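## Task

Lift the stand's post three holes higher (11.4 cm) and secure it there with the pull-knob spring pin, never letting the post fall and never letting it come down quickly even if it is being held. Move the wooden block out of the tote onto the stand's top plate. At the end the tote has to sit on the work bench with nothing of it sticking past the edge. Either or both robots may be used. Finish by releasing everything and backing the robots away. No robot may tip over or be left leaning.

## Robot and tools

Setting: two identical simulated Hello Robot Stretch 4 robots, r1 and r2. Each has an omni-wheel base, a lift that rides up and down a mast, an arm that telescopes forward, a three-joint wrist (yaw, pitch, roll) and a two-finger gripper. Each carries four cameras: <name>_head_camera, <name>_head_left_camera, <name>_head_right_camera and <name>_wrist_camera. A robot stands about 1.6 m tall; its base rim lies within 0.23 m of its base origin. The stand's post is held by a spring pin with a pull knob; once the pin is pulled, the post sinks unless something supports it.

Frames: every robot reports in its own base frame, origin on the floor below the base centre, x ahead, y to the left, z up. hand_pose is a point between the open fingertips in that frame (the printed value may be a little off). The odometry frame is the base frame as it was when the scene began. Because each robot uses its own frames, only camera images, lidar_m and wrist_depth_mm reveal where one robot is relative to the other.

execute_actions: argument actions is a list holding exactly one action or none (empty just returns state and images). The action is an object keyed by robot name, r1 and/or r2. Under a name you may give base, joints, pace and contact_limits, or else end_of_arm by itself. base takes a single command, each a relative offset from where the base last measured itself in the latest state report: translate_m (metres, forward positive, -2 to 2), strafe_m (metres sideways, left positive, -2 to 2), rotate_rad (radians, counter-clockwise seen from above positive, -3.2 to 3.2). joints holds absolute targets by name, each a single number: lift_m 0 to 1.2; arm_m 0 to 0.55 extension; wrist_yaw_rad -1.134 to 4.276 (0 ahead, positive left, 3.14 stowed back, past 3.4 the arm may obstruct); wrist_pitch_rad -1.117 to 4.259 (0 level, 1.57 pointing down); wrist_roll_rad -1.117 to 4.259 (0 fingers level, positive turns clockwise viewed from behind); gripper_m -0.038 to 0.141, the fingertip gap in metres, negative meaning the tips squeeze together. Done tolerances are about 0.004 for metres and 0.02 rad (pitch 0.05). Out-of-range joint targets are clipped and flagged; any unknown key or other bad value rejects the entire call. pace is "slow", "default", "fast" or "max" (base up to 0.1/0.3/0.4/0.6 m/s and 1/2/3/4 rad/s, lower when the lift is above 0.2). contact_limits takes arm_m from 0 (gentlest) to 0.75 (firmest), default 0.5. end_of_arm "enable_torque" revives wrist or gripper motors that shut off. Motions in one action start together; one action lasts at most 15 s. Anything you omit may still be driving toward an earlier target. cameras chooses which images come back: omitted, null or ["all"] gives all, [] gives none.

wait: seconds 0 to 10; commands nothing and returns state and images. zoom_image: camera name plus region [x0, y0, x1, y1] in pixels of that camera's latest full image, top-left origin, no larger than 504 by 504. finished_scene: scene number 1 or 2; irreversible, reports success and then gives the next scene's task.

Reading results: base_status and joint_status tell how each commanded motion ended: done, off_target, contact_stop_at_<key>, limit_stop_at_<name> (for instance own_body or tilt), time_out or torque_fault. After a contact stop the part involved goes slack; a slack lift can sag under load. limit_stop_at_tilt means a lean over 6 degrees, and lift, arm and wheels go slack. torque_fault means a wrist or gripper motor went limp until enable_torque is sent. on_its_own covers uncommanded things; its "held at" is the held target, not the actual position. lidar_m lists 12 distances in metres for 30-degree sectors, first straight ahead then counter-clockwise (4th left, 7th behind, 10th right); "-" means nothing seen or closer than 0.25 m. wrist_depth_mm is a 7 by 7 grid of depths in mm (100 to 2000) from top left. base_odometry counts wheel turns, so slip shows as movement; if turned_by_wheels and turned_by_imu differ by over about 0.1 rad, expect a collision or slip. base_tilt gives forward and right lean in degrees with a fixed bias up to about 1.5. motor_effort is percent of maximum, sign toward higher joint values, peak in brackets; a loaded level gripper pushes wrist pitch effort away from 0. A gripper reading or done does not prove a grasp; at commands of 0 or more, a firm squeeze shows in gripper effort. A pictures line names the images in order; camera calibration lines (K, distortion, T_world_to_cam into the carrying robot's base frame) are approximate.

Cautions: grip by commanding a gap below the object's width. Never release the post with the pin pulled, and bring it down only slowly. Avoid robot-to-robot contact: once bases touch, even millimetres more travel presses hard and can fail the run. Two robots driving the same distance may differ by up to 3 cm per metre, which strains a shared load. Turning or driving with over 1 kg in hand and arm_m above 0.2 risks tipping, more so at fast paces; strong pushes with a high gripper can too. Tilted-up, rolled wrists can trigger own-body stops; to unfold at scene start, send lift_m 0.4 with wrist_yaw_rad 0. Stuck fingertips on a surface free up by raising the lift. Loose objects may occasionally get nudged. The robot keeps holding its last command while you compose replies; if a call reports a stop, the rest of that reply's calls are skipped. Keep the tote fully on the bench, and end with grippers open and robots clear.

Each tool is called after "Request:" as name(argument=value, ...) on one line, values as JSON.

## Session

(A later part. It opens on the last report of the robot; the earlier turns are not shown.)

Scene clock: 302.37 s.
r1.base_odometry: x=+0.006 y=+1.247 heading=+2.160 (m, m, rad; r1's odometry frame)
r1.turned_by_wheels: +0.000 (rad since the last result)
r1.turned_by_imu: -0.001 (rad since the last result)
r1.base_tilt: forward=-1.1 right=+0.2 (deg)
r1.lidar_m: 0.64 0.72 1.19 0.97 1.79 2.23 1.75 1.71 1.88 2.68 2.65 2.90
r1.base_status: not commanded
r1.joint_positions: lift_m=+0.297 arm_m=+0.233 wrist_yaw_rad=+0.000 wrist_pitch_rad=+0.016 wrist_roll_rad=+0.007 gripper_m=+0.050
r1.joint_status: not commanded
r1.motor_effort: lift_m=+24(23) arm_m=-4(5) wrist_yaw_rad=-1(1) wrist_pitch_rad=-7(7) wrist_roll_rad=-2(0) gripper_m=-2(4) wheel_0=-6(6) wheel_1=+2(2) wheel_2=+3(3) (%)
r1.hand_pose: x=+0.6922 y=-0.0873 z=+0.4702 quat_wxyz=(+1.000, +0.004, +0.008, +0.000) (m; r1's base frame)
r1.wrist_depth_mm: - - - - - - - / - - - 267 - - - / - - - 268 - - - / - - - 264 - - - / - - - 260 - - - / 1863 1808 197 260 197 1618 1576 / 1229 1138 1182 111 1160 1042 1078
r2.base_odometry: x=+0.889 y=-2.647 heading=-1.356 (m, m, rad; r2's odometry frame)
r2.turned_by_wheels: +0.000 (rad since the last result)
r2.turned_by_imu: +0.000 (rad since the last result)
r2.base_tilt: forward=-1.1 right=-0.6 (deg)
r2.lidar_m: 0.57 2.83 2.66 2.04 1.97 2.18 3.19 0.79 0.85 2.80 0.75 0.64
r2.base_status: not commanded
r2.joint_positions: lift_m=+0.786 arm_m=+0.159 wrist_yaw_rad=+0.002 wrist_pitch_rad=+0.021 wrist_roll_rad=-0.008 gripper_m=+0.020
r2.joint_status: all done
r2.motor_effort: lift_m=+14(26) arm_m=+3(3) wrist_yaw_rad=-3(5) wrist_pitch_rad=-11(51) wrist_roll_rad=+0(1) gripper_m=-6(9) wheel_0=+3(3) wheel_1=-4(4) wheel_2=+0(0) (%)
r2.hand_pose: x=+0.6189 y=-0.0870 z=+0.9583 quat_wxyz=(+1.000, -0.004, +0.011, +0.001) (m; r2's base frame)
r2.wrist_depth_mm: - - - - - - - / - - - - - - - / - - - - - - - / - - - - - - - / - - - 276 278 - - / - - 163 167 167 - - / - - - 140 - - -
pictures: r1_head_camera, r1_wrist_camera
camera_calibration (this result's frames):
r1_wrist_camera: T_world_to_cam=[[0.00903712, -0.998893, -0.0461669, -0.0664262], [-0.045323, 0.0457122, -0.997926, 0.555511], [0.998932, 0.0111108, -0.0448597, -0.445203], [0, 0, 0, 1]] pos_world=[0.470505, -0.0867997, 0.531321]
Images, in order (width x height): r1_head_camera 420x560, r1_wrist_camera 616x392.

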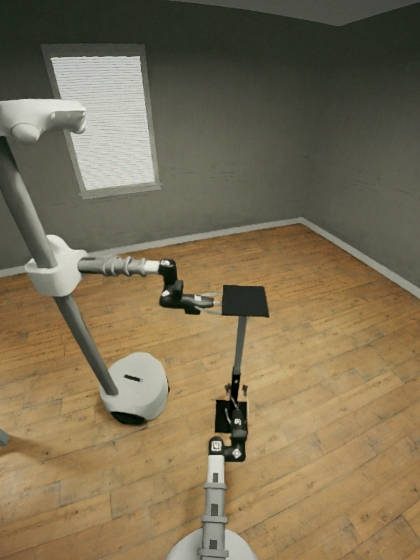

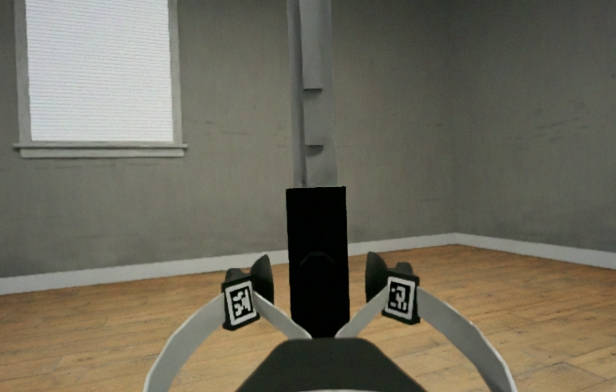

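Request:
execute_actions(actions=[{"r1": {"joints": {"arm_m": 0.1}, "pace": "fast"}, "r2": {"joints": {"lift_m": 0.772, "gripper_m": 0.06}}}], cameras=["r1_wrist_camera", "r2_wrist_camera"])

Scene clock: 340.90 s.
r1.base_odometry: x=+0.006 y=+1.247 heading=+2.160 (m, m, rad; r1's odometry frame)
r1.turned_by_wheels: +0.000 (rad since the last result)
r1.turned_by_imu: -0.001 (rad since the last result)
r1.base_tilt: forward=-1.2 right=+0.2 (deg)
r1.lidar_m: 0.63 0.73 1.18 0.94 1.79 2.23 1.75 1.73 1.89 2.67 2.64 2.89
r1.base_status: not commanded
r1.joint_positions: lift_m=+0.297 arm_m=+0.101 wrist_yaw_rad=+0.000 wrist_pitch_rad=+0.016 wrist_roll_rad=+0.007 gripper_m=+0.050
r1.joint_status: all done
r1.motor_effort: lift_m=+24(24) arm_m=-5(5) wrist_yaw_rad=+0(2) wrist_pitch_rad=-6(7) wrist_roll_rad=-3(2) gripper_m=-3(4) wheel_0=-6(6) wheel_1=+2(2) wheel_2=+3(4) (%)
r1.hand_pose: x=+0.5603 y=-0.0875 z=+0.4703 quat_wxyz=(+1.000, +0.004, +0.008, +0.000) (m; r1's base frame)
r1.wrist_depth_mm: - - - - - - - / - - - - - - - / - - - - - - - / - - - - - - - / - - - - - - - / 1863 1808 196 397 196 1618 1618 / 1229 1138 1182 111 1138 1042 1098
r2.base_odometry: x=+0.889 y=-2.647 heading=-1.356 (m, m, rad; r2's odometry frame)
r2.turned_by_wheels: +0.000 (rad since the last result)
r2.turned_by_imu: +0.000 (rad since the last result)
r2.base_tilt: forward=-1.2 right=-0.7 (deg)
r2.lidar_m: 0.58 2.82 2.64 2.02 1.97 2.16 3.24 0.75 0.83 2.77 0.75 0.62
r2.base_status: not commanded
r2.joint_positions: lift_m=+0.772 arm_m=+0.159 wrist_yaw_rad=+0.000 wrist_pitch_rad=+0.020 wrist_roll_rad=-0.008 gripper_m=+0.060
r2.joint_status: all done
r2.motor_effort: lift_m=+14(14) arm_m=+3(3) wrist_yaw_rad=-1(5) wrist_pitch_rad=-6(11) wrist_roll_rad=+2(0) gripper_m=-3(7) wheel_0=+3(3) wheel_1=-4(4) wheel_2=+0(0) (%)
r2.hand_pose: x=+0.6188 y=-0.0873 z=+0.9448 quat_wxyz=(+1.000, -0.004, +0.010, +0.000) (m; r2's base frame)
r2.wrist_depth_mm: - - - - - - - / - - - - - - - / - - - - - - - / - - - - - - - / - - 174 180 183 - - / - - 216 211 213 - - / - - - 143 - - -
pictures: r1_wrist_camera, r2_wrist_camera
camera_calibration (this result's frames):
r1_wrist_camera: T_world_to_cam=[[0.00855625, -0.998897, -0.0461656, -0.0651044], [-0.0451629, 0.0457342, -0.997932, 0.549495], [0.998943, 0.0106235, -0.0447217, -0.313552], [0, 0, 0, 1]] pos_world=[0.338595, -0.0868323, 0.53133]
r2_wrist_camera: T_world_to_cam=[[0.0388597, -0.999066, 0.0188924, -0.119291], [-0.00143471, -0.0189624, -0.999819, 1.00901], [0.999244, 0.0388256, -0.00217025, -0.384083], [0, 0, 0, 1]] pos_world=[0.389876, -0.0851343, 1.01025]
Images, in order (width x height): r1_wrist_camera 616x392, r2_wrist_camera 616x392.

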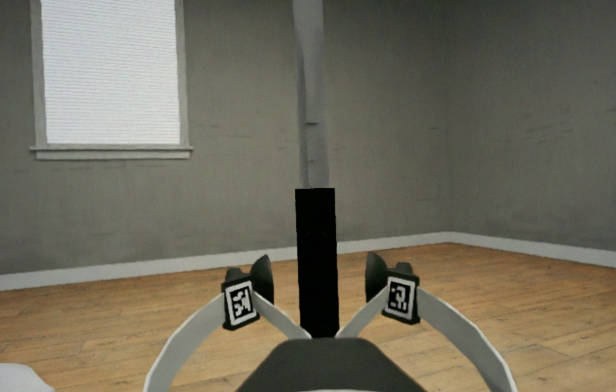

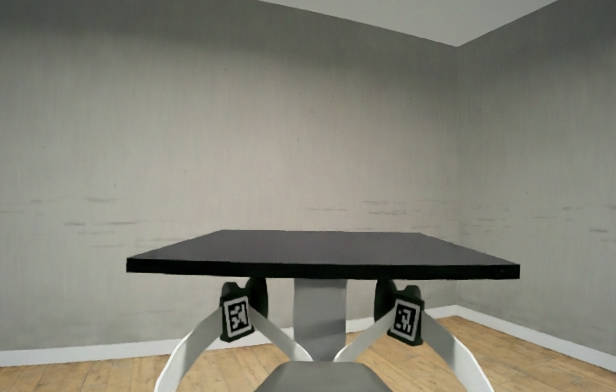

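Request:
execute_actions(actions=[{"r1": {"base": {"translate_m": -0.35}, "joints": {"arm_m": 0.0}, "pace": "fast"}, "r2": {"base": {"translate_m": -1.57}, "joints": {"arm_m": 0.0, "gripper_m": 0.11}, "pace": "max"}}], cameras=[])

Request:
execute_actions(actions=[{"r2": {"base": {"rotate_rad": -1.14}, "pace": "fast"}}], cameras=["r2_head_camera", "r2_wrist_camera"])

Scene clock: 349.80 s.
r1.base_odometry: x=+0.200 y=+0.956 heading=+2.159 (m, m, rad; r1's odometry frame)
r1.turned_by_wheels: -0.001 (rad since the last result)
r1.turned_by_imu: -0.001 (rad since the last result)
r1.base_tilt: forward=-1.1 right=+0.3 (deg)
r1.lidar_m: 0.96 3.25 0.99 0.97 3.84 1.82 1.43 1.39 1.53 2.30 2.79 3.04
r1.base_status: done
r1.joint_positions: lift_m=+0.297 arm_m=+0.001 wrist_yaw_rad=+0.000 wrist_pitch_rad=+0.016 wrist_roll_rad=+0.007 gripper_m=+0.050
r1.joint_status: all done
r1.motor_effort: lift_m=+23(23) arm_m=-5(6) wrist_yaw_rad=-1(1) wrist_pitch_rad=-6(7) wrist_roll_rad=-1(1) gripper_m=-4(4) wheel_0=-4(9) wheel_1=-4(9) wheel_2=-1(11) (%)
r1.hand_pose: x=+0.4605 y=-0.0874 z=+0.4703 quat_wxyz=(+1.000, +0.004, +0.008, +0.000) (m; r1's base frame)
r1.wrist_depth_mm: - - - - - - - / - - - - - - - / - - - - - - - / - - - - - - - / - - - - - - - / 1863 1863 196 1537 197 1618 1576 / 1229 1138 1205 111 1138 1042 1098
r2.base_odometry: x=+0.555 y=-1.113 heading=-1.356 (m, m, rad; r2's odometry frame)
r2.turned_by_wheels: -0.001 (rad since the last result)
r2.turned_by_imu: -0.002 (rad since the last result)
r2.base_tilt: forward=-1.1 right=-0.7 (deg)
r2.lidar_m: 2.11 4.01 1.76 1.39 1.34 1.45 2.14 4.51 0.84 0.65 0.62 0.70
r2.base_status: done
r2.joint_positions: lift_m=+0.772 arm_m=+0.003 wrist_yaw_rad=+0.000 wrist_pitch_rad=+0.020 wrist_roll_rad=-0.008 gripper_m=+0.110
r2.joint_status: all done
joint sent to its limit — the command would take r2.arm_m past its lower limit, so that joint was sent only as far as its limit.
r2.motor_effort: lift_m=+15(15) arm_m=-5(7) wrist_yaw_rad=+0(4) wrist_pitch_rad=-7(8) wrist_roll_rad=-1(3) gripper_m=-2(4) wheel_0=-4(10) wheel_1=-4(9) wheel_2=-1(14) (%)
r2.hand_pose: x=+0.4625 y=-0.0874 z=+0.9447 quat_wxyz=(+1.000, -0.004, +0.010, +0.000) (m; r2's base frame)
r2.wrist_depth_mm: - - - - - - - / - - - - - - - / - - - - - - - / - - - - - - - / - - - - - - - / - - 209 - - 1983 1921 / - - - 140 - 564 569
pictures: none
No camera images: the call's "cameras" was empty. Leave "cameras" out to get every camera's image.

Scene clock: 351.50 s.
r1.base_odometry: x=+0.200 y=+0.956 heading=+2.159 (m, m, rad; r1's odometry frame)
r1.turned_by_wheels: +0.000 (rad since the last result)
r1.turned_by_imu: +0.000 (rad since the last result)
r1.base_tilt: forward=-1.2 right=+0.2 (deg)
r1.lidar_m: 0.97 3.25 1.02 0.96 3.81 1.84 1.43 1.39 1.53 2.32 2.78 3.02
r1.base_status: not commanded
r1.joint_positions: lift_m=+0.297 arm_m=+0.001 wrist_yaw_rad=+0.000 wrist_pitch_rad=+0.016 wrist_roll_rad=+0.007 gripper_m=+0.050
r1.joint_status: not commanded
r1.motor_effort: lift_m=+23(23) arm_m=-5(5) wrist_yaw_rad=+0(1) wrist_pitch_rad=-7(6) wrist_roll_rad=-2(2) gripper_m=-6(4) wheel_0=-4(4) wheel_1=-4(4) wheel_2=-1(1) (%)
r1.hand_pose: x=+0.4605 y=-0.0874 z=+0.4703 quat_wxyz=(+1.000, +0.004, +0.008, +0.000) (m; r1's base frame)
r1.wrist_depth_mm: - - - - - - - / - - - - - - - / - - - - - - - / - - - - - - - / - - - - - - - / 1921 1808 196 1537 196 1576 1618 / 1229 1138 1182 111 1138 1025 1098
r2.base_odometry: x=+0.555 y=-1.113 heading=-2.495 (m, m, rad; r2's odometry frame)
r2.turned_by_wheels: -1.139 (rad since the last result)
r2.turned_by_imu: -1.143 (rad since the last result)
r2.base_tilt: forward=-1.0 right=-0.6 (deg)
r2.lidar_m: 0.63 0.67 2.15 4.25 1.89 1.40 1.35 1.40 1.93 4.50 0.92 0.64
r2.base_status: done
r2.joint_positions: lift_m=+0.772 arm_m=+0.003 wrist_yaw_rad=+0.000 wrist_pitch_rad=+0.020 wrist_roll_rad=-0.008 gripper_m=+0.110
r2.joint_status: not commanded
r2.motor_effort: lift_m=+15(15) arm_m=-5(5) wrist_yaw_rad=+0(0) wrist_pitch_rad=-7(7) wrist_roll_rad=+3(0) gripper_m=-1(1) wheel_0=+4(9) wheel_1=+5(14) wheel_2=+4(11) (%)
r2.hand_pose: x=+0.4625 y=-0.0875 z=+0.9447 quat_wxyz=(+1.000, -0.004, +0.010, +0.000) (m; r2's base frame)
r2.wrist_depth_mm: - - - - - - - / - - - - - - - / - - - - - - - / - - - - - - - / - - - - - - - / 778 809 209 615 609 759 820 / 544 521 549 140 554 525 569
pictures: r2_head_camera, r2_wrist_camera
camera_calibration (this result's frames):
r2_wrist_camera: T_world_to_cam=[[0.0384023, -0.999084, 0.0188846, -0.113131], [-0.00167881, -0.018963, -0.999819, 1.00874], [0.999261, 0.0383637, -0.0024055, -0.227746], [0, 0, 0, 1]] pos_world=[0.233615, -0.0851617, 1.01014]
Images, in order (width x height): r2_head_camera 420x560, r2_wrist_camera 616x392.

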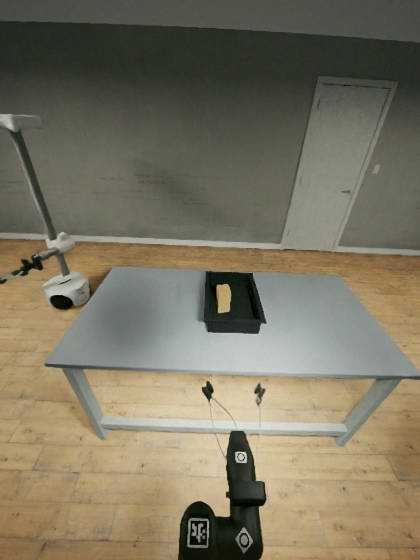

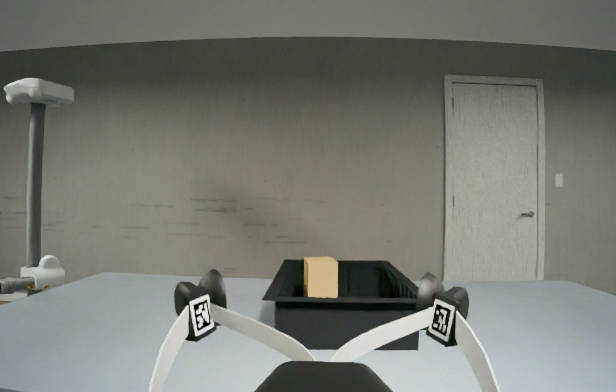

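Request:
execute_actions(actions=[])

Scene clock: 367.30 s.
r1.base_odometry: x=+0.200 y=+0.956 heading=+2.159 (m, m, rad; r1's odometry frame)
r1.turned_by_wheels: +0.000 (rad since the last result)
r1.turned_by_imu: -0.001 (rad since the last result)
r1.base_tilt: forward=-1.2 right=+0.2 (deg)
r1.lidar_m: 0.97 3.26 1.02 0.98 3.80 1.81 1.44 1.38 1.55 2.37 2.76 3.00
r1.base_status: not commanded
r1.joint_positions: lift_m=+0.297 arm_m=+0.001 wrist_yaw_rad=+0.000 wrist_pitch_rad=+0.016 wrist_roll_rad=+0.007 gripper_m=+0.050
r1.joint_status: not commanded
r1.motor_effort: lift_m=+23(23) arm_m=-5(5) wrist_yaw_rad=-1(1) wrist_pitch_rad=-7(6) wrist_roll_rad=-3(2) gripper_m=-3(4) wheel_0=-3(4) wheel_1=-4(4) wheel_2=-1(1) (%)
r1.hand_pose: x=+0.4605 y=-0.0874 z=+0.4703 quat_wxyz=(+1.000, +0.004, +0.008, +0.000) (m; r1's base frame)
r1.wrist_depth_mm: - - - - - - - / - - - - - - - / - - - - - - - / - - - - - - - / - - - - - - - / 1863 1808 196 1576 196 1661 1576 / 1229 1160 1182 111 1160 1060 1098
r2.base_odometry: x=+0.555 y=-1.113 heading=-2.495 (m, m, rad; r2's odometry frame)
r2.turned_by_wheels: +0.000 (rad since the last result)
r2.turned_by_imu: +0.000 (rad since the last result)
r2.base_tilt: forward=-1.2 right=-0.6 (deg)
r2.lidar_m: 0.62 0.64 2.15 4.26 1.93 1.42 1.34 1.40 1.92 4.49 0.95 0.66
r2.base_status: done
r2.joint_positions: lift_m=+0.772 arm_m=+0.003 wrist_yaw_rad=+0.000 wrist_pitch_rad=+0.020 wrist_roll_rad=-0.008 gripper_m=+0.110
r2.joint_status: not commanded
r2.motor_effort: lift_m=+15(15) arm_m=-5(5) wrist_yaw_rad=+0(0) wrist_pitch_rad=-7(7) wrist_roll_rad=+2(0) gripper_m=+0(1) wheel_0=+4(9) wheel_1=+5(14) wheel_2=+4(11) (%)
r2.hand_pose: x=+0.4625 y=-0.0875 z=+0.9447 quat_wxyz=(+1.000, -0.004, +0.010, +0.000) (m; r2's base frame)
r2.wrist_depth_mm: - - - - - - - / - - - - - - - / - - - - - - - / - - - - - - - / - - - - - - - / 778 809 208 615 609 768 831 / 544 525 549 140 554 525 574
pictures: r1_head_camera, r1_head_left_camera, r1_head_right_camera, r1_wrist_camera, r2_head_camera, r2_head_left_camera, r2_head_right_camera, r2_wrist_camera
camera_calibration (this result's frames):
r1_wrist_camera: T_world_to_cam=[[0.00866436, -0.998896, -0.0461655, -0.0642691], [-0.0451359, 0.0457295, -0.997934, 0.545002], [0.998943, 0.0107302, -0.0446899, -0.213948], [0, 0, 0, 1]] pos_world=[0.238878, -0.0868252, 0.531347]
r2_wrist_camera: T_world_to_cam=[[0.0384025, -0.999084, 0.0188847, -0.113131], [-0.00167885, -0.0189632, -0.999819, 1.00874], [0.999261, 0.0383638, -0.00240554, -0.227746], [0, 0, 0, 1]] pos_world=[0.233615, -0.0851617, 1.01014]
Images, in order (width x height): r1_head_camera 420x560, r1_head_left_camera 420x672, r1_head_right_camera 420x672, r1_wrist_camera 616x392, r2_head_camera 420x560, r2_head_left_camera 420x672, r2_head_right_camera 420x672, r2_wrist_camera 616x392.

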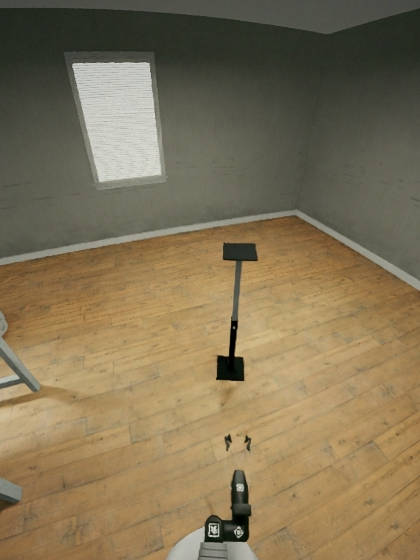

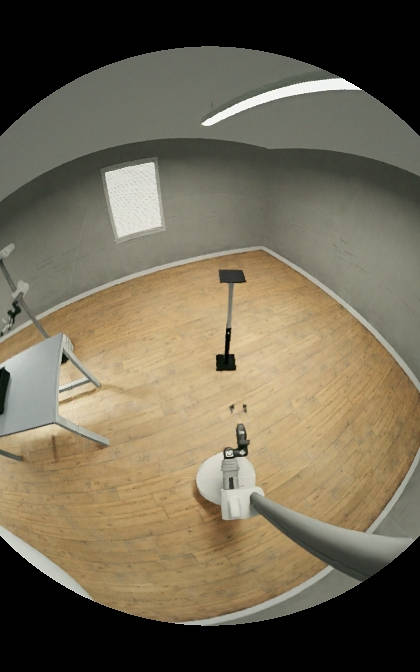

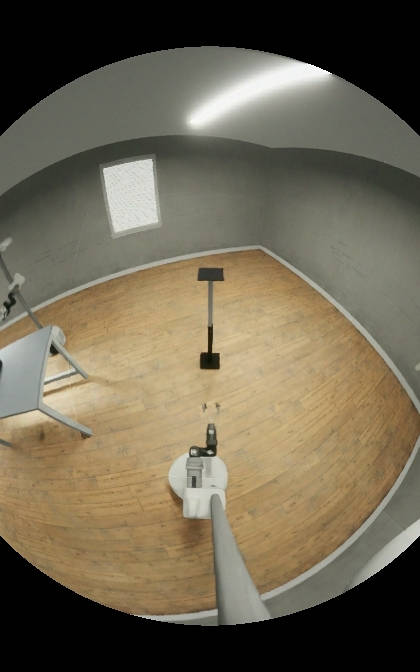

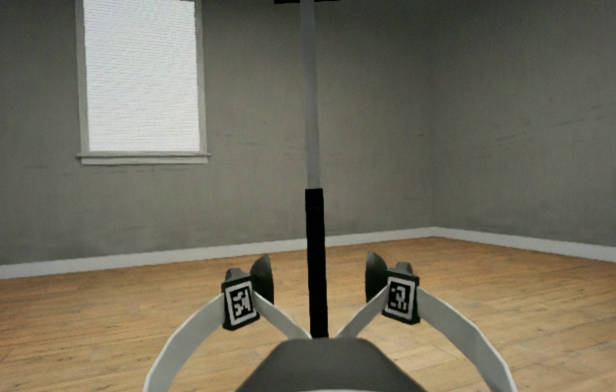

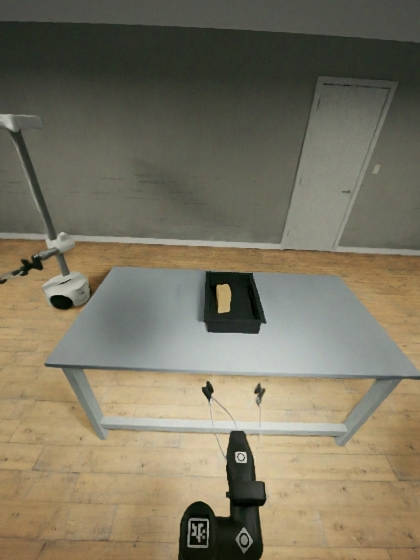

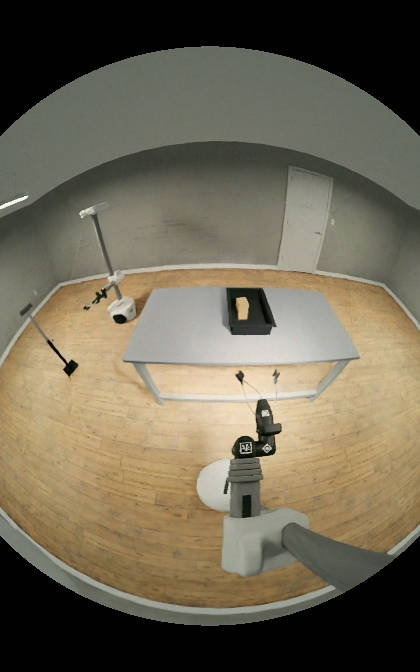

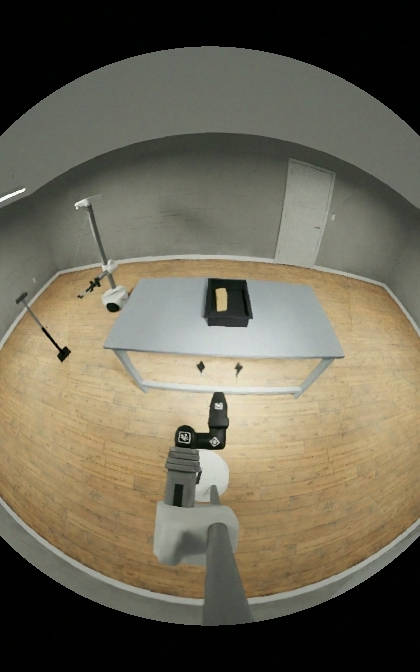

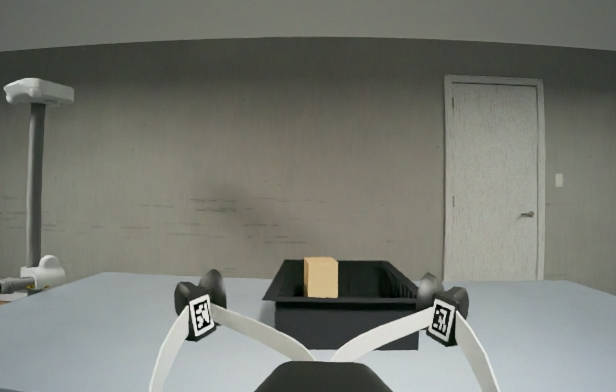

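Request:
zoom_image(camera="r2_head_camera", region=[180, 250, 300, 350])

Request:
zoom_image(camera="r2_wrist_camera", region=[240, 230, 440, 360])

Region (180, 250, 300, 350) of r2_head_camera's 420x560 image, scaled by 4.200, with more detail than that image has.

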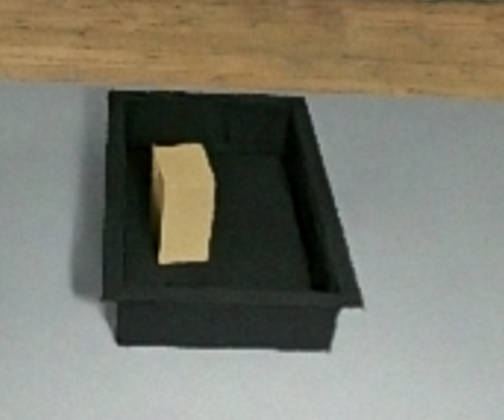

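Region (240, 230, 440, 360) of r2_wrist_camera's 616x392 image, scaled by 2.520; it fills the top 328 rows of this view, and the rest is white.

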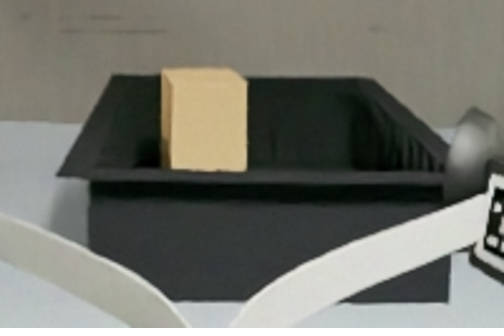

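Request:
execute_actions(actions=[{"r2": {"base": {"translate_m": 0.30}, "joints": {"lift_m": 0.90, "wrist_pitch_rad": 0.6, "arm_m": 0.06, "gripper_m": 0.09}, "pace": "fast"}}], cameras=["r2_head_camera", "r2_wrist_camera"])

Scene clock: 406.77 s.
r1.base_odometry: x=+0.200 y=+0.956 heading=+2.159 (m, m, rad; r1's odometry frame)
r1.turned_by_wheels: +0.000 (rad since the last result)
r1.turned_by_imu: -0.001 (rad since the last result)
r1.base_tilt: forward=-1.1 right=+0.2 (deg)
r1.lidar_m: 0.97 3.24 1.02 0.96 3.84 1.83 1.42 1.41 1.53 2.35 2.78 2.99
r1.base_status: not commanded
r1.joint_positions: lift_m=+0.297 arm_m=+0.001 wrist_yaw_rad=+0.000 wrist_pitch_rad=+0.016 wrist_roll_rad=+0.007 gripper_m=+0.050
r1.joint_status: not commanded
r1.motor_effort: lift_m=+23(23) arm_m=-5(5) wrist_yaw_rad=-1(0) wrist_pitch_rad=-6(7) wrist_roll_rad=-1(2) gripper_m=-7(5) wheel_0=-3(3) wheel_1=-4(4) wheel_2=-1(1) (%)
r1.hand_pose: x=+0.4605 y=-0.0874 z=+0.4703 quat_wxyz=(+1.000, +0.004, +0.008, +0.000) (m; r1's base frame)
r1.wrist_depth_mm: - - - - - - - / - - - - - - - / - - - - - - - / - - - - - - - / - - - - - - - / 1863 1863 196 1576 196 1618 1576 / 1229 1138 1182 111 1160 1042 1118
r2.base_odometry: x=+0.315 y=-1.294 heading=-2.495 (m, m, rad; r2's odometry frame)
r2.turned_by_wheels: +0.000 (rad since the last result)
r2.turned_by_imu: +0.001 (rad since the last result)
r2.base_tilt: forward=-1.1 right=-0.6 (deg)
r2.lidar_m: 0.33 0.36 0.49 4.25 2.35 1.71 1.64 1.72 2.37 4.51 0.49 0.35
r2.base_status: done
r2.joint_positions: lift_m=+0.900 arm_m=+0.059 wrist_yaw_rad=+0.000 wrist_pitch_rad=+0.602 wrist_roll_rad=-0.008 gripper_m=+0.090
r2.joint_status: all done
r2.motor_effort: lift_m=+21(24) arm_m=+4(6) wrist_yaw_rad=+0(1) wrist_pitch_rad=-6(5) wrist_roll_rad=+1(1) gripper_m=-2(1) wheel_0=+2(8) wheel_1=+3(10) wheel_2=-2(15) (%)
r2.hand_pose: x=+0.4679 y=-0.0874 z=+0.9146 quat_wxyz=(+0.955, -0.004, +0.296, +0.001) (m; r2's base frame)
r2.wrist_depth_mm: - - - - - - - / - - - - - - - / 820 820 809 647 668 809 820 / 615 615 591 462 580 591 615 / 496 500 466 477 492 424 492 / 413 415 216 345 315 340 407 / 359 353 355 144 355 351 357
pictures: r2_head_camera, r2_wrist_camera
camera_calibration (this result's frames):
r2_wrist_camera: T_world_to_cam=[[0.0426621, -0.999075, -0.00540046, -0.0924919], [-0.550852, -0.019012, -0.834387, 1.08432], [0.833512, 0.0385716, -0.551153, 0.346245], [0, 0, 0, 1]] pos_world=[0.312647, -0.0851464, 1.09508]
Images, in order (width x height): r2_head_camera 420x560, r2_wrist_camera 616x392.

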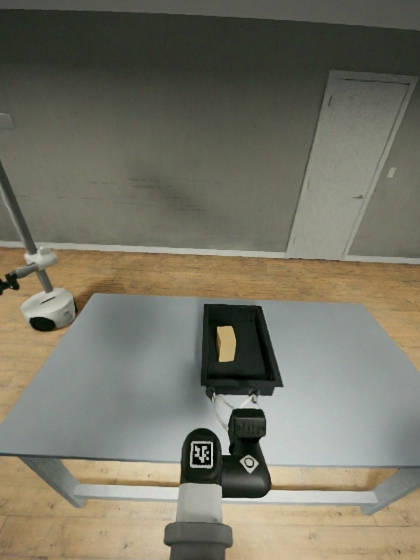

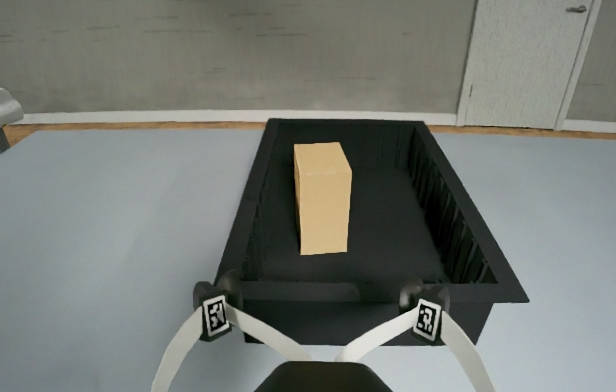

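Request:
zoom_image(camera="r2_wrist_camera", region=[240, 110, 440, 310])

Region (240, 110, 440, 310) of r2_wrist_camera's 616x392 image, scaled by 2.520.

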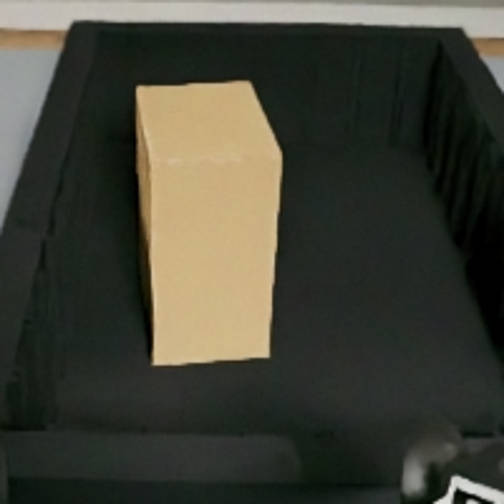

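Request:
execute_actions(actions=[{"r2": {"joints": {"arm_m": 0.313, "gripper_m": 0.087}, "pace": "fast"}}], cameras=["r2_head_camera", "r2_wrist_camera"])

Scene clock: 435.67 s.
r1.base_odometry: x=+0.200 y=+0.956 heading=+2.159 (m, m, rad; r1's odometry frame)
r1.turned_by_wheels: +0.000 (rad since the last result)
r1.turned_by_imu: -0.001 (rad since the last result)
r1.base_tilt: forward=-1.1 right=+0.2 (deg)
r1.lidar_m: 0.98 3.26 1.02 0.97 3.82 1.84 1.41 1.39 1.51 2.33 2.76 3.01
r1.base_status: not commanded
r1.joint_positions: lift_m=+0.297 arm_m=+0.001 wrist_yaw_rad=+0.000 wrist_pitch_rad=+0.016 wrist_roll_rad=+0.007 gripper_m=+0.050
r1.joint_status: not commanded
r1.motor_effort: lift_m=+23(23) arm_m=-5(5) wrist_yaw_rad=+0(1) wrist_pitch_rad=-6(6) wrist_roll_rad=-3(3) gripper_m=-3(2) wheel_0=-3(4) wheel_1=-4(4) wheel_2=-1(1) (%)
r1.hand_pose: x=+0.4605 y=-0.0874 z=+0.4703 quat_wxyz=(+1.000, +0.004, +0.008, +0.000) (m; r1's base frame)
r1.wrist_depth_mm: - - - - - - - / - - - - - - - / - - - - - - - / - - - - - - - / - - - - - - - / 1921 1808 196 1618 196 1576 1576 / 1229 1138 1160 111 1160 1042 1098
r2.base_odometry: x=+0.315 y=-1.294 heading=-2.495 (m, m, rad; r2's odometry frame)
r2.turned_by_wheels: +0.000 (rad since the last result)
r2.turned_by_imu: +0.000 (rad since the last result)
r2.base_tilt: forward=-1.0 right=-0.5 (deg)
r2.lidar_m: 0.31 0.36 0.45 4.27 2.33 1.68 1.64 1.72 2.37 4.49 0.49 0.35
r2.base_status: not commanded
r2.joint_positions: lift_m=+0.900 arm_m=+0.312 wrist_yaw_rad=+0.000 wrist_pitch_rad=+0.602 wrist_roll_rad=-0.008 gripper_m=+0.087
r2.joint_status: all done
r2.motor_effort: lift_m=+21(21) arm_m=+5(6) wrist_yaw_rad=-4(1) wrist_pitch_rad=-6(6) wrist_roll_rad=+1(1) gripper_m=-2(0) wheel_0=+1(2) wheel_1=+3(3) wheel_2=-3(2) (%)
r2.hand_pose: x=+0.7209 y=-0.0874 z=+0.9146 quat_wxyz=(+0.955, -0.004, +0.296, +0.001) (m; r2's base frame)
r2.wrist_depth_mm: - - - - - - - / - - - - - - - / - - - - - - - / 615 609 609 449 449 609 615 / 488 500 459 462 462 418 488 / 410 413 213 262 220 324 410 / 357 355 279 144 345 290 262
pictures: r2_head_camera, r2_wrist_camera
camera_calibration (this result's frames):
r2_wrist_camera: T_world_to_cam=[[0.0428421, -0.999067, -0.00539922, -0.103372], [-0.550825, -0.0191112, -0.834402, 1.22367], [0.833521, 0.0387216, -0.55113, 0.135366], [0, 0, 0, 1]] pos_world=[0.565627, -0.0851316, 1.09508]
Images, in order (width x height): r2_head_camera 420x560, r2_wrist_camera 616x392.

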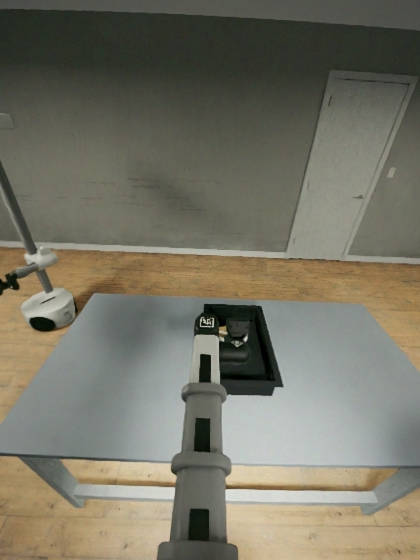

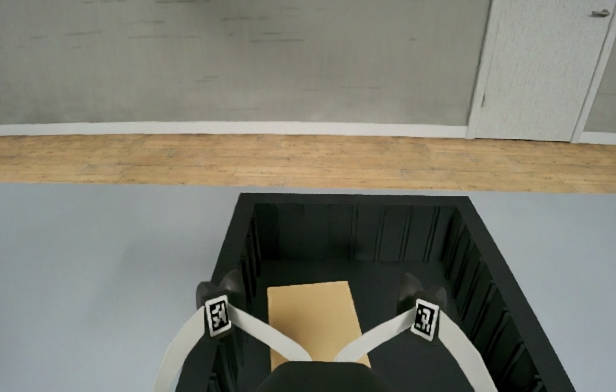

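Request:
execute_actions(actions=[{"r2": {"joints": {"lift_m": 0.832}}}], cameras=["r2_wrist_camera"])

Scene clock: 444.27 s.
r1.base_odometry: x=+0.200 y=+0.956 heading=+2.159 (m, m, rad; r1's odometry frame)
r1.turned_by_wheels: +0.000 (rad since the last result)
r1.turned_by_imu: -0.001 (rad since the last result)
r1.base_tilt: forward=-1.2 right=+0.3 (deg)
r1.lidar_m: 0.99 3.26 1.00 0.96 3.83 1.84 1.43 1.38 1.54 2.32 2.77 3.02
r1.base_status: not commanded
r1.joint_positions: lift_m=+0.297 arm_m=+0.001 wrist_yaw_rad=+0.000 wrist_pitch_rad=+0.016 wrist_roll_rad=+0.007 gripper_m=+0.050
r1.joint_status: not commanded
r1.motor_effort: lift_m=+23(23) arm_m=-5(5) wrist_yaw_rad=+0(0) wrist_pitch_rad=-6(6) wrist_roll_rad=-2(2) gripper_m=-6(4) wheel_0=-4(4) wheel_1=-4(4) wheel_2=-1(1) (%)
r1.hand_pose: x=+0.4605 y=-0.0874 z=+0.4703 quat_wxyz=(+1.000, +0.004, +0.008, +0.000) (m; r1's base frame)
r1.wrist_depth_mm: - - - - - - - / - - - - - - - / - - - - - - - / - - - - - - - / - - - - - - - / 1863 1808 196 1537 196 1618 1576 / 1255 1138 1182 111 1138 1042 1098
r2.base_odometry: x=+0.315 y=-1.294 heading=-2.495 (m, m, rad; r2's odometry frame)
r2.turned_by_wheels: +0.000 (rad since the last result)
r2.turned_by_imu: +0.000 (rad since the last result)
r2.base_tilt: forward=-1.1 right=-0.6 (deg)
r2.lidar_m: 0.32 0.35 0.46 4.25 2.37 1.72 1.64 1.72 2.35 4.50 0.51 0.35
r2.base_status: not commanded
r2.joint_positions: lift_m=+0.832 arm_m=+0.312 wrist_yaw_rad=+0.000 wrist_pitch_rad=+0.602 wrist_roll_rad=-0.008 gripper_m=+0.087
r2.joint_status: all done
r2.motor_effort: lift_m=+14(19) arm_m=+5(5) wrist_yaw_rad=+1(0) wrist_pitch_rad=-5(6) wrist_roll_rad=+0(2) gripper_m=-1(1) wheel_0=+2(2) wheel_1=+3(3) wheel_2=-2(2) (%)
r2.hand_pose: x=+0.7209 y=-0.0875 z=+0.8472 quat_wxyz=(+0.955, -0.004, +0.296, +0.001) (m; r2's base frame)
r2.wrist_depth_mm: - - - - - - - / - - - - - - - / - - - - - - - / 492 484 413 421 421 377 484 / 392 392 283 211 392 347 265 / 324 325 211 182 191 304 241 / 283 270 271 139 271 271 -
pictures: r2_wrist_camera
camera_calibration (this result's frames):
r2_wrist_camera: T_world_to_cam=[[0.0422914, -0.999091, -0.00539836, -0.103471], [-0.550817, -0.0188075, -0.834414, 1.16747], [0.833554, 0.038262, -0.551112, 0.0982047], [0, 0, 0, 1]] pos_world=[0.565582, -0.0851771, 1.02772]
Images, in order (width x height): r2_wrist_camera 616x392.

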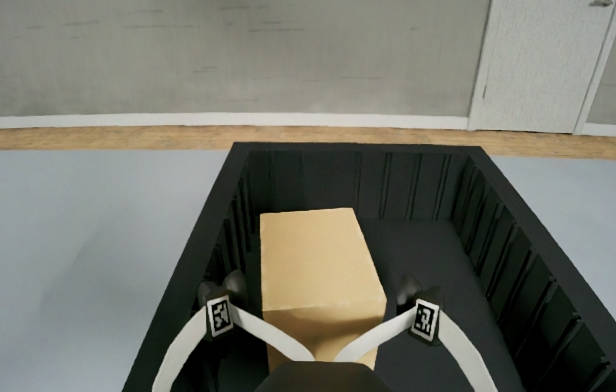

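Request:
execute_actions(actions=[{"r2": {"joints": {"gripper_m": 0.015}}}], cameras=["r2_wrist_camera"])

Request:
execute_actions(actions=[{"r2": {"joints": {"lift_m": 0.96}}}], cameras=["r2_wrist_camera", "r2_head_camera"])

Scene clock: 456.63 s.
r1.base_odometry: x=+0.200 y=+0.956 heading=+2.159 (m, m, rad; r1's odometry frame)
r1.turned_by_wheels: +0.000 (rad since the last result)
r1.turned_by_imu: -0.001 (rad since the last result)
r1.base_tilt: forward=-1.1 right=+0.3 (deg)
r1.lidar_m: 0.98 3.27 1.03 0.95 3.81 1.83 1.42 1.39 1.47 2.32 2.78 3.04
r1.base_status: not commanded
r1.joint_positions: lift_m=+0.297 arm_m=+0.001 wrist_yaw_rad=+0.000 wrist_pitch_rad=+0.016 wrist_roll_rad=+0.007 gripper_m=+0.050
r1.joint_status: not commanded
r1.motor_effort: lift_m=+23(23) arm_m=-5(5) wrist_yaw_rad=+0(0) wrist_pitch_rad=-6(7) wrist_roll_rad=-2(4) gripper_m=-5(4) wheel_0=-3(3) wheel_1=-4(4) wheel_2=-1(0) (%)
r1.hand_pose: x=+0.4605 y=-0.0874 z=+0.4703 quat_wxyz=(+1.000, +0.004, +0.008, +0.000) (m; r1's base frame)
r1.wrist_depth_mm: - - - - - - - / - - - - - - - / - - - - - - - / - - - - - - - / - - - - - - - / 1863 1808 197 1576 196 1618 1618 / 1229 1138 1205 111 1160 1060 1098
r2.base_odometry: x=+0.315 y=-1.294 heading=-2.495 (m, m, rad; r2's odometry frame)
r2.turned_by_wheels: +0.000 (rad since the last result)
r2.turned_by_imu: +0.001 (rad since the last result)
r2.base_tilt: forward=-1.1 right=-0.6 (deg)
r2.lidar_m: 0.32 0.35 0.49 4.25 2.38 1.75 1.66 1.72 2.35 4.49 0.48 0.36
r2.base_status: not commanded
r2.joint_positions: lift_m=+0.832 arm_m=+0.312 wrist_yaw_rad=+0.000 wrist_pitch_rad=+0.604 wrist_roll_rad=-0.008 gripper_m=+0.015
r2.joint_status: all done
r2.motor_effort: lift_m=+14(14) arm_m=+4(4) wrist_yaw_rad=-2(3) wrist_pitch_rad=-13(13) wrist_roll_rad=-1(1) gripper_m=-21(20) wheel_0=+2(2) wheel_1=+3(3) wheel_2=-3(2) (%)
r2.hand_pose: x=+0.7205 y=-0.0874 z=+0.8466 quat_wxyz=(+0.955, -0.004, +0.298, +0.001) (m; r2's base frame)
r2.wrist_depth_mm: - - - - - - - / - - - - - - - / - - - 413 - - - / 484 480 373 418 424 377 480 / 387 389 281 200 370 349 264 / 322 314 195 169 178 310 242 / 282 267 241 141 183 266 -
pictures: r2_wrist_camera
camera_calibration (this result's frames):
r2_wrist_camera: T_world_to_cam=[[0.0426891, -0.999073, -0.0055117, -0.103549], [-0.553035, -0.0190353, -0.832941, 1.16701], [0.832064, 0.0386056, -0.553335, 0.101137], [0, 0, 0, 1]] pos_world=[0.565664, -0.085143, 1.02744]
Images, in order (width x height): r2_wrist_camera 616x392.

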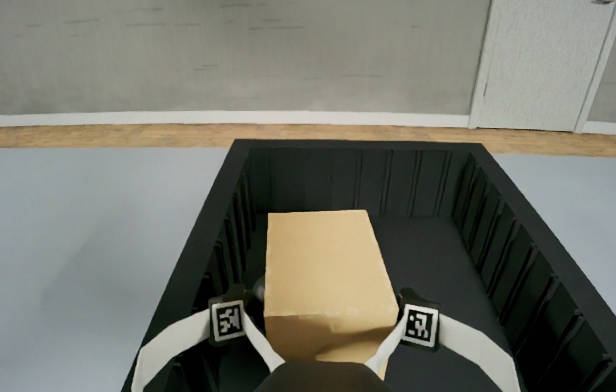

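Scene clock: 458.23 s.
r1.base_odometry: x=+0.200 y=+0.956 heading=+2.159 (m, m, rad; r1's odometry frame)
r1.turned_by_wheels: +0.000 (rad since the last result)
r1.turned_by_imu: +0.000 (rad since the last result)
r1.base_tilt: forward=-1.1 right=+0.2 (deg)
r1.lidar_m: 0.99 3.27 1.04 0.96 3.82 1.80 1.42 1.40 1.53 2.34 2.77 3.04
r1.base_status: not commanded
r1.joint_positions: lift_m=+0.297 arm_m=+0.001 wrist_yaw_rad=+0.000 wrist_pitch_rad=+0.016 wrist_roll_rad=+0.007 gripper_m=+0.050
r1.joint_status: not commanded
r1.motor_effort: lift_m=+23(23) arm_m=-5(5) wrist_yaw_rad=-1(0) wrist_pitch_rad=-6(6) wrist_roll_rad=-5(2) gripper_m=-4(4) wheel_0=-4(3) wheel_1=-4(4) wheel_2=-1(1) (%)
r1.hand_pose: x=+0.4605 y=-0.0874 z=+0.4703 quat_wxyz=(+1.000, +0.004, +0.008, +0.000) (m; r1's base frame)
r1.wrist_depth_mm: - - - - - - - / - - - - - - - / - - - - - - - / - - - - - - - / - - - - - - - / 1863 1863 197 1576 196 1576 1576 / 1205 1138 1182 111 1138 1060 1098
r2.base_odometry: x=+0.315 y=-1.294 heading=-2.495 (m, m, rad; r2's odometry frame)
r2.turned_by_wheels: +0.000 (rad since the last result)
r2.turned_by_imu: +0.000 (rad since the last result)
r2.base_tilt: forward=-1.0 right=-0.7 (deg)
r2.lidar_m: 0.33 0.35 0.49 4.23 2.37 1.73 1.64 1.71 2.35 4.49 0.50 0.35
r2.base_status: not commanded
r2.joint_positions: lift_m=+0.960 arm_m=+0.312 wrist_yaw_rad=+0.000 wrist_pitch_rad=+0.604 wrist_roll_rad=-0.008 gripper_m=+0.015
r2.joint_status: all done
r2.motor_effort: lift_m=+23(25) arm_m=+5(5) wrist_yaw_rad=-1(0) wrist_pitch_rad=-14(14) wrist_roll_rad=+2(0) gripper_m=-18(19) wheel_0=+2(2) wheel_1=+3(3) wheel_2=-2(2) (%)
r2.hand_pose: x=+0.7205 y=-0.0874 z=+0.9739 quat_wxyz=(+0.955, -0.004, +0.298, +0.001) (m; r2's base frame)
r2.wrist_depth_mm: - - - - - - - / - - - - - - - / - - - - - - - / - - - - - - - / 574 585 564 199 469 559 569 / 480 484 195 168 178 413 473 / 421 404 375 140 183 330 418
pictures: r2_head_camera, r2_wrist_camera
camera_calibration (this result's frames):
r2_wrist_camera: T_world_to_cam=[[0.0426891, -0.999073, -0.00551092, -0.102848], [-0.553017, -0.0190351, -0.832952, 1.27305], [0.832075, 0.0386056, -0.553317, 0.17155], [0, 0, 0, 1]] pos_world=[0.565666, -0.085143, 1.15474]
Images, in order (width x height): r2_head_camera 420x560, r2_wrist_camera 616x392.

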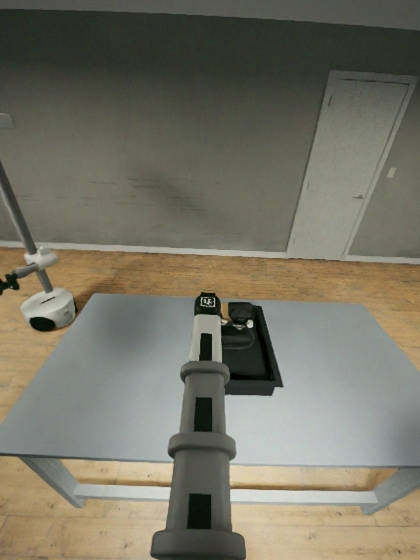

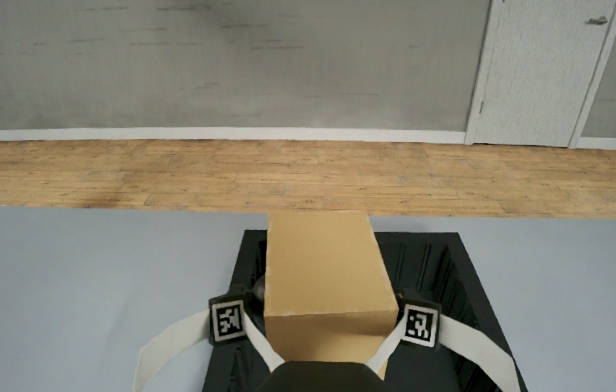

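Request:
execute_actions(actions=[{"r2": {"base": {"strafe_m": 1.98}, "joints": {"lift_m": 1.10, "arm_m": 0.10}, "pace": "max"}}], cameras=["r2_wrist_camera", "r2_head_camera", "r1_head_camera"])

Scene clock: 479.60 s.
r1.base_odometry: x=+0.200 y=+0.956 heading=+2.159 (m, m, rad; r1's odometry frame)
r1.turned_by_wheels: +0.000 (rad since the last result)
r1.turned_by_imu: -0.002 (rad since the last result)
r1.base_tilt: forward=-1.1 right=+0.2 (deg)
r1.lidar_m: 0.99 3.27 1.00 0.97 3.80 1.81 1.41 1.39 1.52 2.35 2.76 3.04
r1.base_status: not commanded
r1.joint_positions: lift_m=+0.297 arm_m=+0.001 wrist_yaw_rad=+0.000 wrist_pitch_rad=+0.016 wrist_roll_rad=+0.007 gripper_m=+0.050
r1.joint_status: not commanded
r1.motor_effort: lift_m=+23(23) arm_m=-5(5) wrist_yaw_rad=+0(1) wrist_pitch_rad=-6(6) wrist_roll_rad=-2(4) gripper_m=-2(4) wheel_0=-4(4) wheel_1=-4(4) wheel_2=-1(0) (%)
r1.hand_pose: x=+0.4605 y=-0.0874 z=+0.4703 quat_wxyz=(+1.000, +0.004, +0.008, +0.000) (m; r1's base frame)
r1.wrist_depth_mm: - - - - - - - / - - - - - - - / - - - - - - - / - - - - - - - / - - - - - - - / 1863 1808 197 1397 197 1618 1576 / 1229 1138 1182 111 1160 1060 1098
r2.base_odometry: x=+1.508 y=-2.874 heading=-2.495 (m, m, rad; r2's odometry frame)
r2.turned_by_wheels: +0.000 (rad since the last result)
r2.turned_by_imu: +0.003 (rad since the last result)
r2.base_tilt: forward=-1.0 right=-0.6 (deg)
r2.lidar_m: 0.55 3.22 2.35 2.28 2.37 1.75 1.65 1.69 2.37 1.40 1.38 1.52
r2.base_status: done
r2.joint_positions: lift_m=+1.100 arm_m=+0.101 wrist_yaw_rad=+0.000 wrist_pitch_rad=+0.605 wrist_roll_rad=-0.008 gripper_m=+0.015
r2.joint_status: all done
r2.motor_effort: lift_m=+22(25) arm_m=-5(6) wrist_yaw_rad=+0(2) wrist_pitch_rad=-13(15) wrist_roll_rad=+0(1) gripper_m=-19(19) wheel_0=-2(12) wheel_1=+3(14) wheel_2=+0(1) (%)
r2.hand_pose: x=+0.5091 y=-0.0874 z=+1.1139 quat_wxyz=(+0.955, -0.004, +0.298, +0.001) (m; r2's base frame)
r2.wrist_depth_mm: - - - - - - - / - - - - - - - / - - - - - - - / - - - - 1708 - - / 1863 1921 484 199 1499 1863 1863 / 1618 1661 195 168 178 1618 1576 / 1430 1366 1366 141 183 1366 1397
pictures: r1_head_camera, r2_head_camera, r2_wrist_camera
camera_calibration (this result's frames):
r2_wrist_camera: T_world_to_cam=[[0.0425904, -0.999077, -0.00551532, -0.0930229], [-0.553107, -0.0189809, -0.832894, 1.27284], [0.832021, 0.0385238, -0.553405, 0.425028], [0, 0, 0, 1]] pos_world=[0.354348, -0.0851511, 1.29484]
Images, in order (width x height): r1_head_camera 420x560, r2_head_camera 420x560, r2_wrist_camera 616x392.

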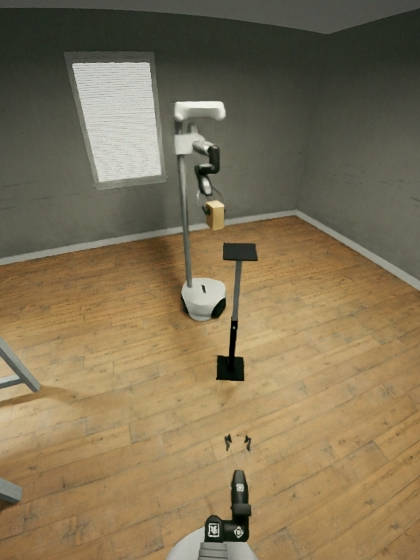

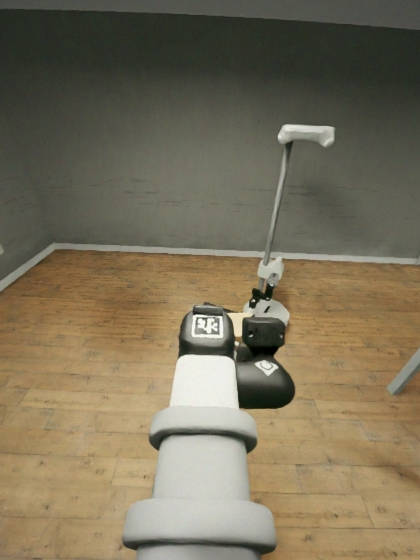

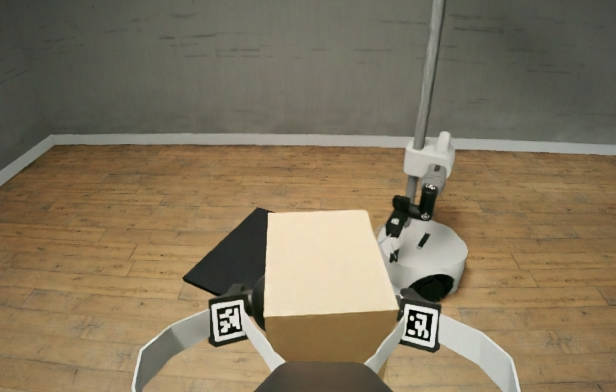

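Request:
execute_actions(actions=[{"r2": {"base": {"strafe_m": 0.052}, "joints": {"lift_m": 1.07, "arm_m": 0.286}, "pace": "fast"}}], cameras=["r2_wrist_camera", "r1_head_camera", "r1_wrist_camera"])

Scene clock: 496.30 s.
r1.base_odometry: x=+0.200 y=+0.956 heading=+2.159 (m, m, rad; r1's odometry frame)
r1.turned_by_wheels: +0.000 (rad since the last result)
r1.turned_by_imu: -0.001 (rad since the last result)
r1.base_tilt: forward=-1.1 right=+0.2 (deg)
r1.lidar_m: 0.97 3.23 1.06 0.97 3.83 1.79 1.41 1.41 1.53 2.33 2.77 3.01
r1.base_status: not commanded
r1.joint_positions: lift_m=+0.297 arm_m=+0.001 wrist_yaw_rad=+0.000 wrist_pitch_rad=+0.016 wrist_roll_rad=+0.007 gripper_m=+0.050
r1.joint_status: not commanded
r1.motor_effort: lift_m=+23(23) arm_m=-5(5) wrist_yaw_rad=+0(0) wrist_pitch_rad=-7(7) wrist_roll_rad=+0(2) gripper_m=-4(4) wheel_0=-4(4) wheel_1=-4(4) wheel_2=-1(1) (%)
r1.hand_pose: x=+0.4605 y=-0.0874 z=+0.4703 quat_wxyz=(+1.000, +0.004, +0.008, +0.000) (m; r1's base frame)
r1.wrist_depth_mm: - - - - - - - / - - - - - - - / - - - - - - - / - - - - - - - / - - - - - - - / 1863 1808 197 1397 196 1618 1618 / 1229 1160 1205 111 1160 1042 1098
r2.base_odometry: x=+1.540 y=-2.915 heading=-2.495 (m, m, rad; r2's odometry frame)
r2.turned_by_wheels: +0.000 (rad since the last result)
r2.turned_by_imu: +0.000 (rad since the last result)
r2.base_tilt: forward=-1.0 right=-0.6 (deg)
r2.lidar_m: 0.59 3.16 2.34 2.22 2.31 1.71 1.66 1.69 2.36 1.43 1.47 1.46
r2.base_status: done
r2.joint_positions: lift_m=+1.070 arm_m=+0.285 wrist_yaw_rad=+0.000 wrist_pitch_rad=+0.604 wrist_roll_rad=-0.008 gripper_m=+0.015
r2.joint_status: all done
r2.motor_effort: lift_m=+15(20) arm_m=+5(6) wrist_yaw_rad=+0(2) wrist_pitch_rad=-13(14) wrist_roll_rad=+0(1) gripper_m=-19(19) wheel_0=-2(11) wheel_1=+2(14) wheel_2=+0(0) (%)
r2.hand_pose: x=+0.6935 y=-0.0874 z=+1.0845 quat_wxyz=(+0.955, -0.004, +0.298, +0.001) (m; r2's base frame)
r2.wrist_depth_mm: - - - - - - - / - - - - - - - / - - - - - - - / - - - - - - - / 1921 1863 1921 199 1205 1708 1863 / 1576 1576 196 169 178 1397 1576 / 1397 1336 309 141 183 1308 1336
pictures: r1_head_camera, r1_wrist_camera, r2_wrist_camera
camera_calibration (this result's frames):
r1_wrist_camera: T_world_to_cam=[[0.0086643, -0.998896, -0.0461654, -0.0642692], [-0.0451358, 0.0457295, -0.997934, 0.545002], [0.998943, 0.0107301, -0.0446898, -0.213948], [0, 0, 0, 1]] pos_world=[0.238878, -0.0868252, 0.531347]
r2_wrist_camera: T_world_to_cam=[[0.0427485, -0.999071, -0.00550709, -0.101117], [-0.552943, -0.0190678, -0.833001, 1.35028], [0.832122, 0.0386546, -0.553244, 0.255133], [0, 0, 0, 1]] pos_world=[0.538647, -0.0851381, 1.26538]
Images, in order (width x height): r1_head_camera 420x560, r1_wrist_camera 616x392, r2_wrist_camera 616x392.

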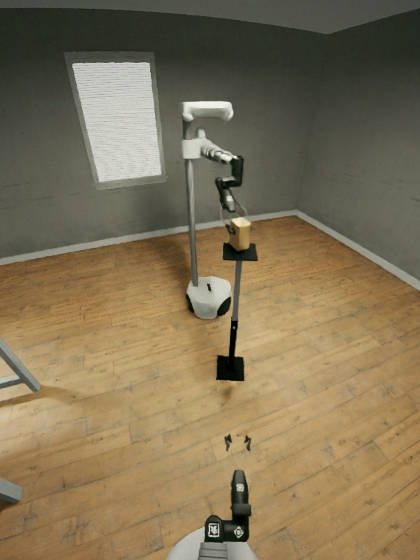

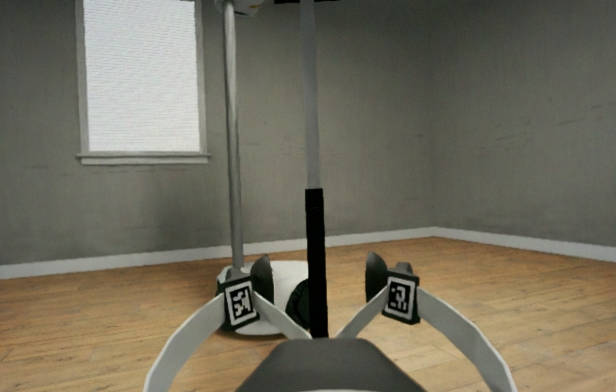

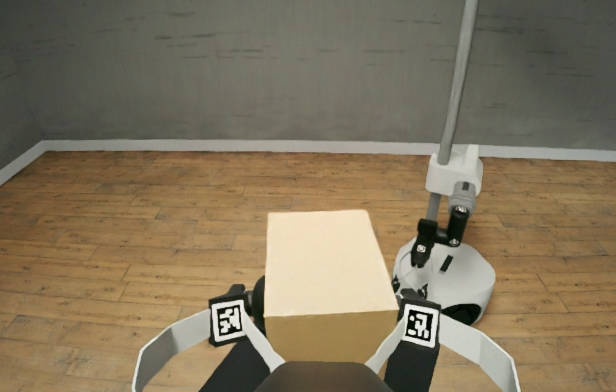

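Request:
zoom_image(camera="r1_head_camera", region=[205, 195, 275, 275])

Region (205, 195, 275, 275) of r1_head_camera's 420x560 image, scaled by 6.300, with more detail than that image has; it fills the left 441 columns of this view, and the rest is white.

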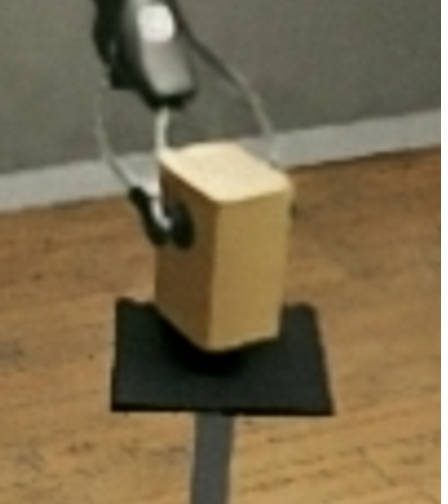

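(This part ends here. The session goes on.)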